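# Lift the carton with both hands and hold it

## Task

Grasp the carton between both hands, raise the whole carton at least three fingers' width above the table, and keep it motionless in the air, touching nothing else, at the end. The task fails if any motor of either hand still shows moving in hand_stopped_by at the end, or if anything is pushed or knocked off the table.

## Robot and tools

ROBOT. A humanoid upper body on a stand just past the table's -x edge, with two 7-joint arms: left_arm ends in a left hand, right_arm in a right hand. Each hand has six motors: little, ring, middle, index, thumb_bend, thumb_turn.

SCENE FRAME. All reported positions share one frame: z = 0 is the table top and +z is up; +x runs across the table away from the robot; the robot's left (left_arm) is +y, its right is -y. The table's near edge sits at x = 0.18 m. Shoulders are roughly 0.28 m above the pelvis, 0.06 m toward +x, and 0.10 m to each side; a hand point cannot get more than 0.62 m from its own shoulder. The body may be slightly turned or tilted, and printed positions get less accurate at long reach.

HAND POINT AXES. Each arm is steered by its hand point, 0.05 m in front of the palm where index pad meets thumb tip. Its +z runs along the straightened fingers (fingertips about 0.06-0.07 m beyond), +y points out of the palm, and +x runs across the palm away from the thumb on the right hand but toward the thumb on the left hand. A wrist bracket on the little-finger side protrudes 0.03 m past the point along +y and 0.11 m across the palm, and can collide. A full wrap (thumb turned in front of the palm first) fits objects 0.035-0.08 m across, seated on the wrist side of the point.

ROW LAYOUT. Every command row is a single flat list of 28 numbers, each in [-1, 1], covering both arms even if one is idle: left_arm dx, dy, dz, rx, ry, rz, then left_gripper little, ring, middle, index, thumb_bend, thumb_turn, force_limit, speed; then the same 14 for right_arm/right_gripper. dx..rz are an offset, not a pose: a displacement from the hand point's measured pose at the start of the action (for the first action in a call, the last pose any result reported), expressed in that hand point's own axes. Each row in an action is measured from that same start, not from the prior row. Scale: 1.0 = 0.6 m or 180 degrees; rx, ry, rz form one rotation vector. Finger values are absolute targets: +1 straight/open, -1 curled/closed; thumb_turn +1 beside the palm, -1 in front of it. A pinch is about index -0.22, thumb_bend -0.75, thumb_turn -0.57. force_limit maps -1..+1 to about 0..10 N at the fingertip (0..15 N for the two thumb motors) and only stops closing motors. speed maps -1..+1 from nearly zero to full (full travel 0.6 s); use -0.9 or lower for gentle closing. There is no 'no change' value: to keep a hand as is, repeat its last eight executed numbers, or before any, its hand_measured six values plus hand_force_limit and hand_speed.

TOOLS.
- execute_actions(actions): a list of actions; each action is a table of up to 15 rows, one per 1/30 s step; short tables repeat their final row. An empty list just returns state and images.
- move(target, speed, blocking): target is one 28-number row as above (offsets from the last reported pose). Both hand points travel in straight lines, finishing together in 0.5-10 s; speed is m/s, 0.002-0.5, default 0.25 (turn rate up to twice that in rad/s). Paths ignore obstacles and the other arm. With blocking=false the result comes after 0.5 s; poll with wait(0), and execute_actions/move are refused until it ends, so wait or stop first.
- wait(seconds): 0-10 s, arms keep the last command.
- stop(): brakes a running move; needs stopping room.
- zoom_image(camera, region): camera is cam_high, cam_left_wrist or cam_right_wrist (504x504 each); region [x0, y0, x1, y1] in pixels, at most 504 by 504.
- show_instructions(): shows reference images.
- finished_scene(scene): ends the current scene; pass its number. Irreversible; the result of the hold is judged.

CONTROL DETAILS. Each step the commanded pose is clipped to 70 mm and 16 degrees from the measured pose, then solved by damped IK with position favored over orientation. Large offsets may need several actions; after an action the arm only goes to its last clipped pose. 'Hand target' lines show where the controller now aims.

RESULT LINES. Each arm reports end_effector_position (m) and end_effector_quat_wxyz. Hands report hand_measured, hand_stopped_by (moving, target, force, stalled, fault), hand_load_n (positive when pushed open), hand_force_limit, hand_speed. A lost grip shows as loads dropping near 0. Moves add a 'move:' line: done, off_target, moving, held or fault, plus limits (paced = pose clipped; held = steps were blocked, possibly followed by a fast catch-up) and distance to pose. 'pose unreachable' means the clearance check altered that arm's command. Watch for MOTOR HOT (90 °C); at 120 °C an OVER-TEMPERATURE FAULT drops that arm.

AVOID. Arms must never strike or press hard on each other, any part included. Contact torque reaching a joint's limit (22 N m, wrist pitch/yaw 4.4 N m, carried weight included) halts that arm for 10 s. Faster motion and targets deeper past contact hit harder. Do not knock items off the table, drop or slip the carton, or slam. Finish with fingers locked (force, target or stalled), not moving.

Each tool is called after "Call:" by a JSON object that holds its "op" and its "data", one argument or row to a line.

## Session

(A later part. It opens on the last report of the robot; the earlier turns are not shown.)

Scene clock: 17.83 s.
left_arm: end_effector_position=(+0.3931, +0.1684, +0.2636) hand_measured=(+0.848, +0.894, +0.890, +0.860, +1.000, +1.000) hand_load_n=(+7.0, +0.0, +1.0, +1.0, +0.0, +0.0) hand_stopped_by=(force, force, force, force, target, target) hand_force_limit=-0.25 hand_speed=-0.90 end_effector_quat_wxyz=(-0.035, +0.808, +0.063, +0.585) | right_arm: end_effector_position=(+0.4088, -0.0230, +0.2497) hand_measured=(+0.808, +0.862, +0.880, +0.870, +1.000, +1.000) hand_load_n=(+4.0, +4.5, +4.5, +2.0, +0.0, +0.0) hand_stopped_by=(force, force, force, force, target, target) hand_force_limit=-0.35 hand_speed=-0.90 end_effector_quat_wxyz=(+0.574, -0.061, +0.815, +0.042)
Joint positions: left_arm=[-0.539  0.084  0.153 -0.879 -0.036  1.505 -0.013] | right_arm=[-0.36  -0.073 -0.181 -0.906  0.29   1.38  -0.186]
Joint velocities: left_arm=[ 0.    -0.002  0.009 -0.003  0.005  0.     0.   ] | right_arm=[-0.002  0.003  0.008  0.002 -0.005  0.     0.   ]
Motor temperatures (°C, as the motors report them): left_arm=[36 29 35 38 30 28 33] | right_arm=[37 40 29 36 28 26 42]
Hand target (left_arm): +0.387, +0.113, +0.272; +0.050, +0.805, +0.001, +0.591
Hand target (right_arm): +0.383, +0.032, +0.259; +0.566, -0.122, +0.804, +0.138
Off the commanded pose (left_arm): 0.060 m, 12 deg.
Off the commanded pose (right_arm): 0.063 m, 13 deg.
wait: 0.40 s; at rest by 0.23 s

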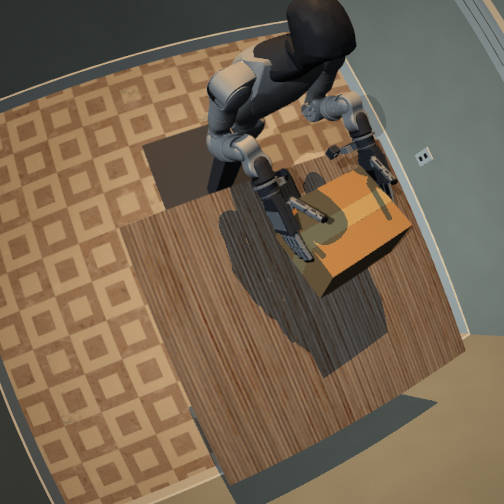

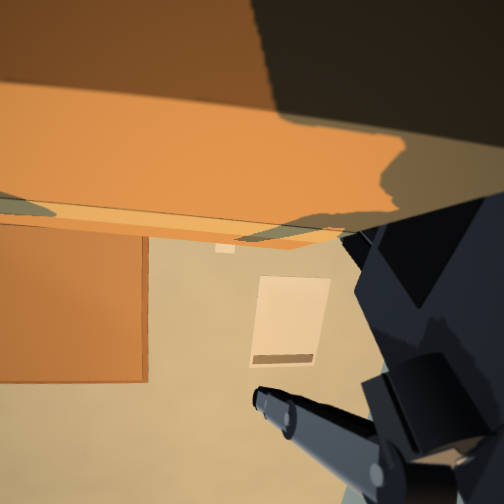

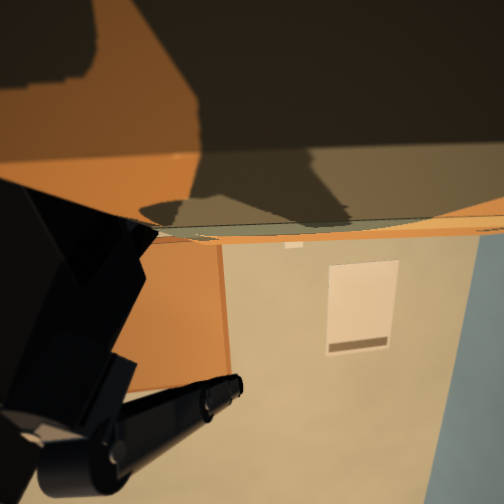

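Call:
{"op": "execute_actions", "data": {
  "actions": [
    [[0.006,0.098,-0.0165,-0.067,0.002,0.0005,0.62,0.6,0.62,0.58,1,1,-0.4,-0.9,-0.007,0.102,-0.0235,-0.073,-0.002,0.003,0.62,0.66,0.62,0.62,1,1,-0.35,-0.9],[0.008,0.098,-0.016,-0.0675,0.003,0.001,0.62,0.6,0.62,0.58,1,1,-0.4,-0.9,-0.009,0.102,-0.023,-0.073,-0.003,0.003,0.62,0.66,0.62,0.62,1,1,-0.35,-0.9],[0.011,0.098,-0.015,-0.068,0.0035,0.0015,0.62,0.6,0.62,0.58,1,1,-0.4,-0.9,-0.012,0.102,-0.022,-0.073,-0.0035,0.0025,0.62,0.66,0.62,0.62,1,1,-0.35,-0.9],[0.015,0.098,-0.0135,-0.068,0.0045,0.002,0.62,0.6,0.62,0.58,1,1,-0.4,-0.9,-0.0165,0.102,-0.0205,-0.073,-0.0045,0.002,0.62,0.66,0.62,0.62,1,1,-0.35,-0.9],[0.0195,0.099,-0.012,-0.0685,0.0055,0.0025,0.62,0.6,0.62,0.58,1,1,-0.4,-0.9,-0.021,0.102,-0.019,-0.073,-0.0055,0.002,0.62,0.66,0.62,0.62,1,1,-0.35,-0.9],[0.024,0.099,-0.0105,-0.069,0.007,0.003,0.62,0.6,0.62,0.58,1,1,-0.4,-0.9,-0.026,0.102,-0.0175,-0.073,-0.007,0.0015,0.62,0.66,0.62,0.62,1,1,-0.35,-0.9],[0.0285,0.099,-0.009,-0.069,0.008,0.0035,0.62,0.6,0.62,0.58,1,1,-0.4,-0.9,-0.031,0.102,-0.016,-0.073,-0.008,0.001,0.62,0.66,0.62,0.62,1,1,-0.35,-0.9],[0.033,0.099,-0.0075,-0.0695,0.009,0.004,0.62,0.6,0.62,0.58,1,1,-0.4,-0.9,-0.036,0.102,-0.0145,-0.073,-0.009,0.001,0.62,0.66,0.62,0.62,1,1,-0.35,-0.9],[0.0375,0.100,-0.006,-0.070,0.010,0.0045,0.62,0.6,0.62,0.58,1,1,-0.4,-0.9,-0.041,0.102,-0.013,-0.073,-0.010,0.0005,0.62,0.66,0.62,0.62,1,1,-0.35,-0.9],[0.042,0.100,-0.0045,-0.070,0.0115,0.005,0.62,0.6,0.62,0.58,1,1,-0.4,-0.9,-0.046,0.102,-0.0115,-0.073,-0.0115,0,0.62,0.66,0.62,0.62,1,1,-0.35,-0.9],[0.0465,0.100,-0.003,-0.070,0.0125,0.0055,0.62,0.6,0.62,0.58,1,1,-0.4,-0.9,-0.051,0.102,-0.010,-0.073,-0.0125,0,0.62,0.66,0.62,0.62,1,1,-0.35,-0.9],[0.051,0.100,-0.0015,-0.070,0.0135,0.006,0.62,0.6,0.62,0.58,1,1,-0.4,-0.9,-0.056,0.102,-0.0085,-0.073,-0.0135,-0.0005,0.62,0.66,0.62,0.62,1,1,-0.35,-0.9],[0.055,0.100,0,-0.070,0.0145,0.0065,0.62,0.6,0.62,0.58,1,1,-0.4,-0.9,-0.060,0.102,-0.007,-0.073,-0.0145,-0.001,0.62,0.66,0.62,0.62,1,1,-0.35,-0.9],[0.058,0.100,0.001,-0.070,0.0155,0.007,0.62,0.6,0.62,0.58,1,1,-0.4,-0.9,-0.063,0.102,-0.006,-0.073,-0.0155,-0.001,0.62,0.66,0.62,0.62,1,1,-0.35,-0.9],[0.060,0.100,0.0015,-0.070,0.016,0.007,0.62,0.6,0.62,0.58,1,1,-0.4,-0.9,-0.065,0.102,-0.0055,-0.073,-0.016,-0.001,0.62,0.66,0.62,0.62,1,1,-0.35,-0.9]]
  ]
}}

Call:
{"op": "wait", "data": {
  "seconds": 1.5
}}

Scene clock: 20.30 s.
left_arm: end_effector_position=(+0.4109, +0.1719, +0.2907) hand_measured=(+0.848, +0.884, +0.890, +0.860, +1.000, +1.000) hand_load_n=(+4.5, +3.0, +0.5, +2.0, +0.0, +0.0) hand_stopped_by=(force, force, force, force, target, target) hand_force_limit=-0.40 hand_speed=-0.90 end_effector_quat_wxyz=(-0.036, +0.794, +0.059, +0.604) | right_arm: end_effector_position=(+0.4253, -0.0203, +0.2771) hand_measured=(+0.808, +0.862, +0.880, +0.870, +1.000, +1.000) hand_load_n=(+3.5, +4.5, +4.5, +1.5, +0.0, +0.0) hand_stopped_by=(force, force, force, force, target, target) hand_force_limit=-0.35 hand_speed=-0.90 end_effector_quat_wxyz=(+0.591, -0.062, +0.803, +0.046)
Joint positions: left_arm=[-0.68   0.11   0.18  -0.806 -0.018  1.526 -0.037] | right_arm=[-0.518 -0.082 -0.233 -0.873  0.267  1.462 -0.156]
Joint velocities: left_arm=[-0.365  0.069  0.074  0.233  0.052  0.    -0.047] | right_arm=[-0.42  -0.026 -0.091  0.164 -0.072  0.111  0.058]
Motor temperatures (°C, as the motors report them): left_arm=[38 29 36 38 30 29 35] | right_arm=[38 40 29 36 29 27 45]
Hand target (left_arm): +0.407, +0.115, +0.300; +0.046, +0.792, -0.008, +0.609
Hand target (right_arm): +0.403, +0.035, +0.289; +0.585, -0.128, +0.789, +0.135
Off the commanded pose (left_arm): 0.061 m, 12 deg.
Off the commanded pose (right_arm): 0.062 m, 13 deg.

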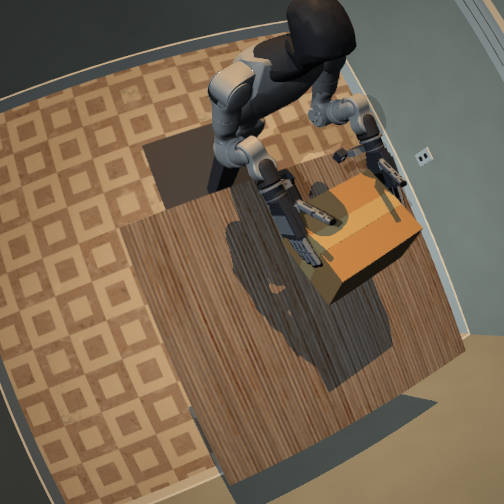

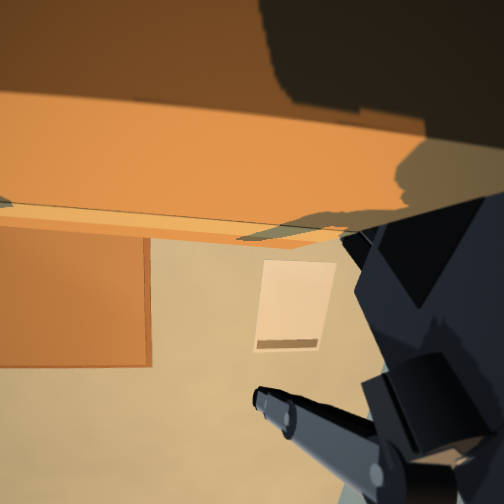

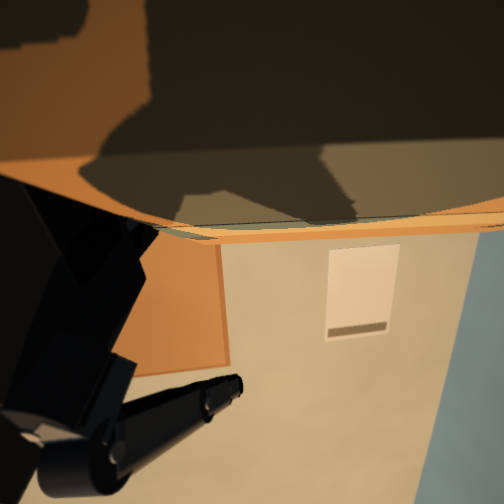

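Scene clock: 21.80 s.
left_arm: end_effector_position=(+0.4139, +0.1727, +0.2937) hand_measured=(+0.848, +0.884, +0.890, +0.860, +1.000, +1.000) hand_load_n=(+4.0, +2.5, +0.5, +2.0, +0.0, +0.0) hand_stopped_by=(force, force, force, force, target, target) hand_force_limit=-0.40 hand_speed=-0.90 end_effector_quat_wxyz=(-0.036, +0.794, +0.059, +0.604) | right_arm: end_effector_position=(+0.4283, -0.0197, +0.2798) hand_measured=(+0.808, +0.862, +0.880, +0.870, +1.000, +1.000) hand_load_n=(+4.0, +4.5, +4.5, +1.5, +0.0, +0.0) hand_stopped_by=(force, force, force, force, target, target) hand_force_limit=-0.35 hand_speed=-0.90 end_effector_quat_wxyz=(+0.592, -0.062, +0.802, +0.047)
Joint positions: left_arm=[-0.7    0.114  0.184 -0.789 -0.015  1.528 -0.041] | right_arm=[-0.542 -0.083 -0.24  -0.86   0.262  1.473 -0.152]
Joint velocities: left_arm=[-0.005  0.003  0.011  0.002 -0.008  0.     0.   ] | right_arm=[-0.005  0.005  0.014  0.    -0.005  0.     0.   ]
Motor temperatures (°C, as the motors report them): left_arm=[38 29 36 38 30 30 36] | right_arm=[39 40 29 36 29 28 47]
Hand target (left_arm): +0.407, +0.115, +0.300; +0.046, +0.792, -0.008, +0.609
Hand target (right_arm): +0.403, +0.035, +0.289; +0.585, -0.128, +0.789, +0.135
Off the commanded pose (left_arm): 0.062 m, 12 deg.
Off the commanded pose (right_arm): 0.062 m, 13 deg.
wait: 1.50 s; at rest by 0.40 s

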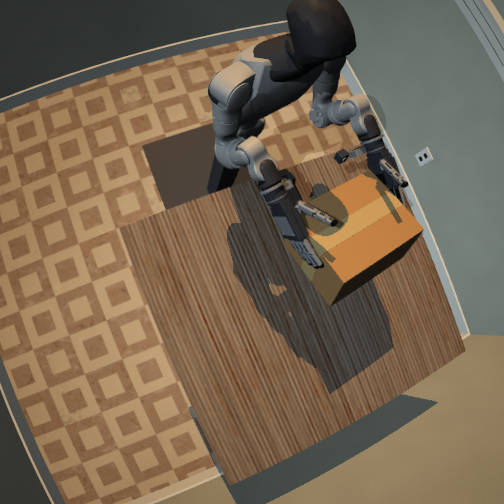

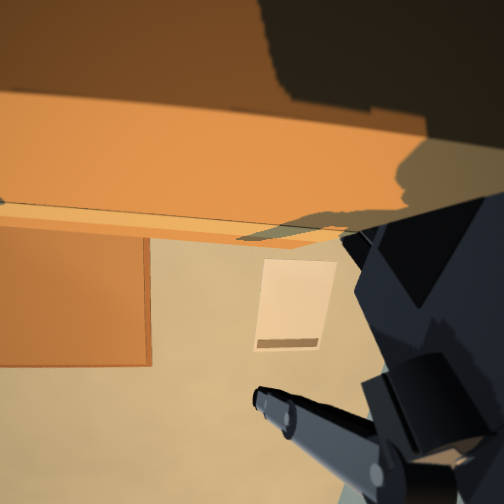

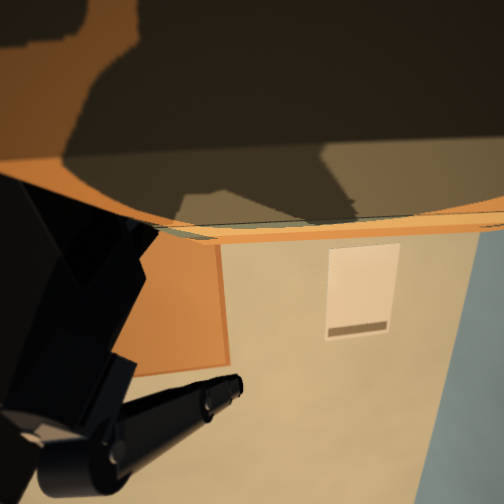

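The carton is stable, with its lowest edge about 8.5 cm off the table and no finger motor moving.

Call:
{"op": "finished_scene", "data": {
  "scene": 2
}}

The scene is finished: the task was done.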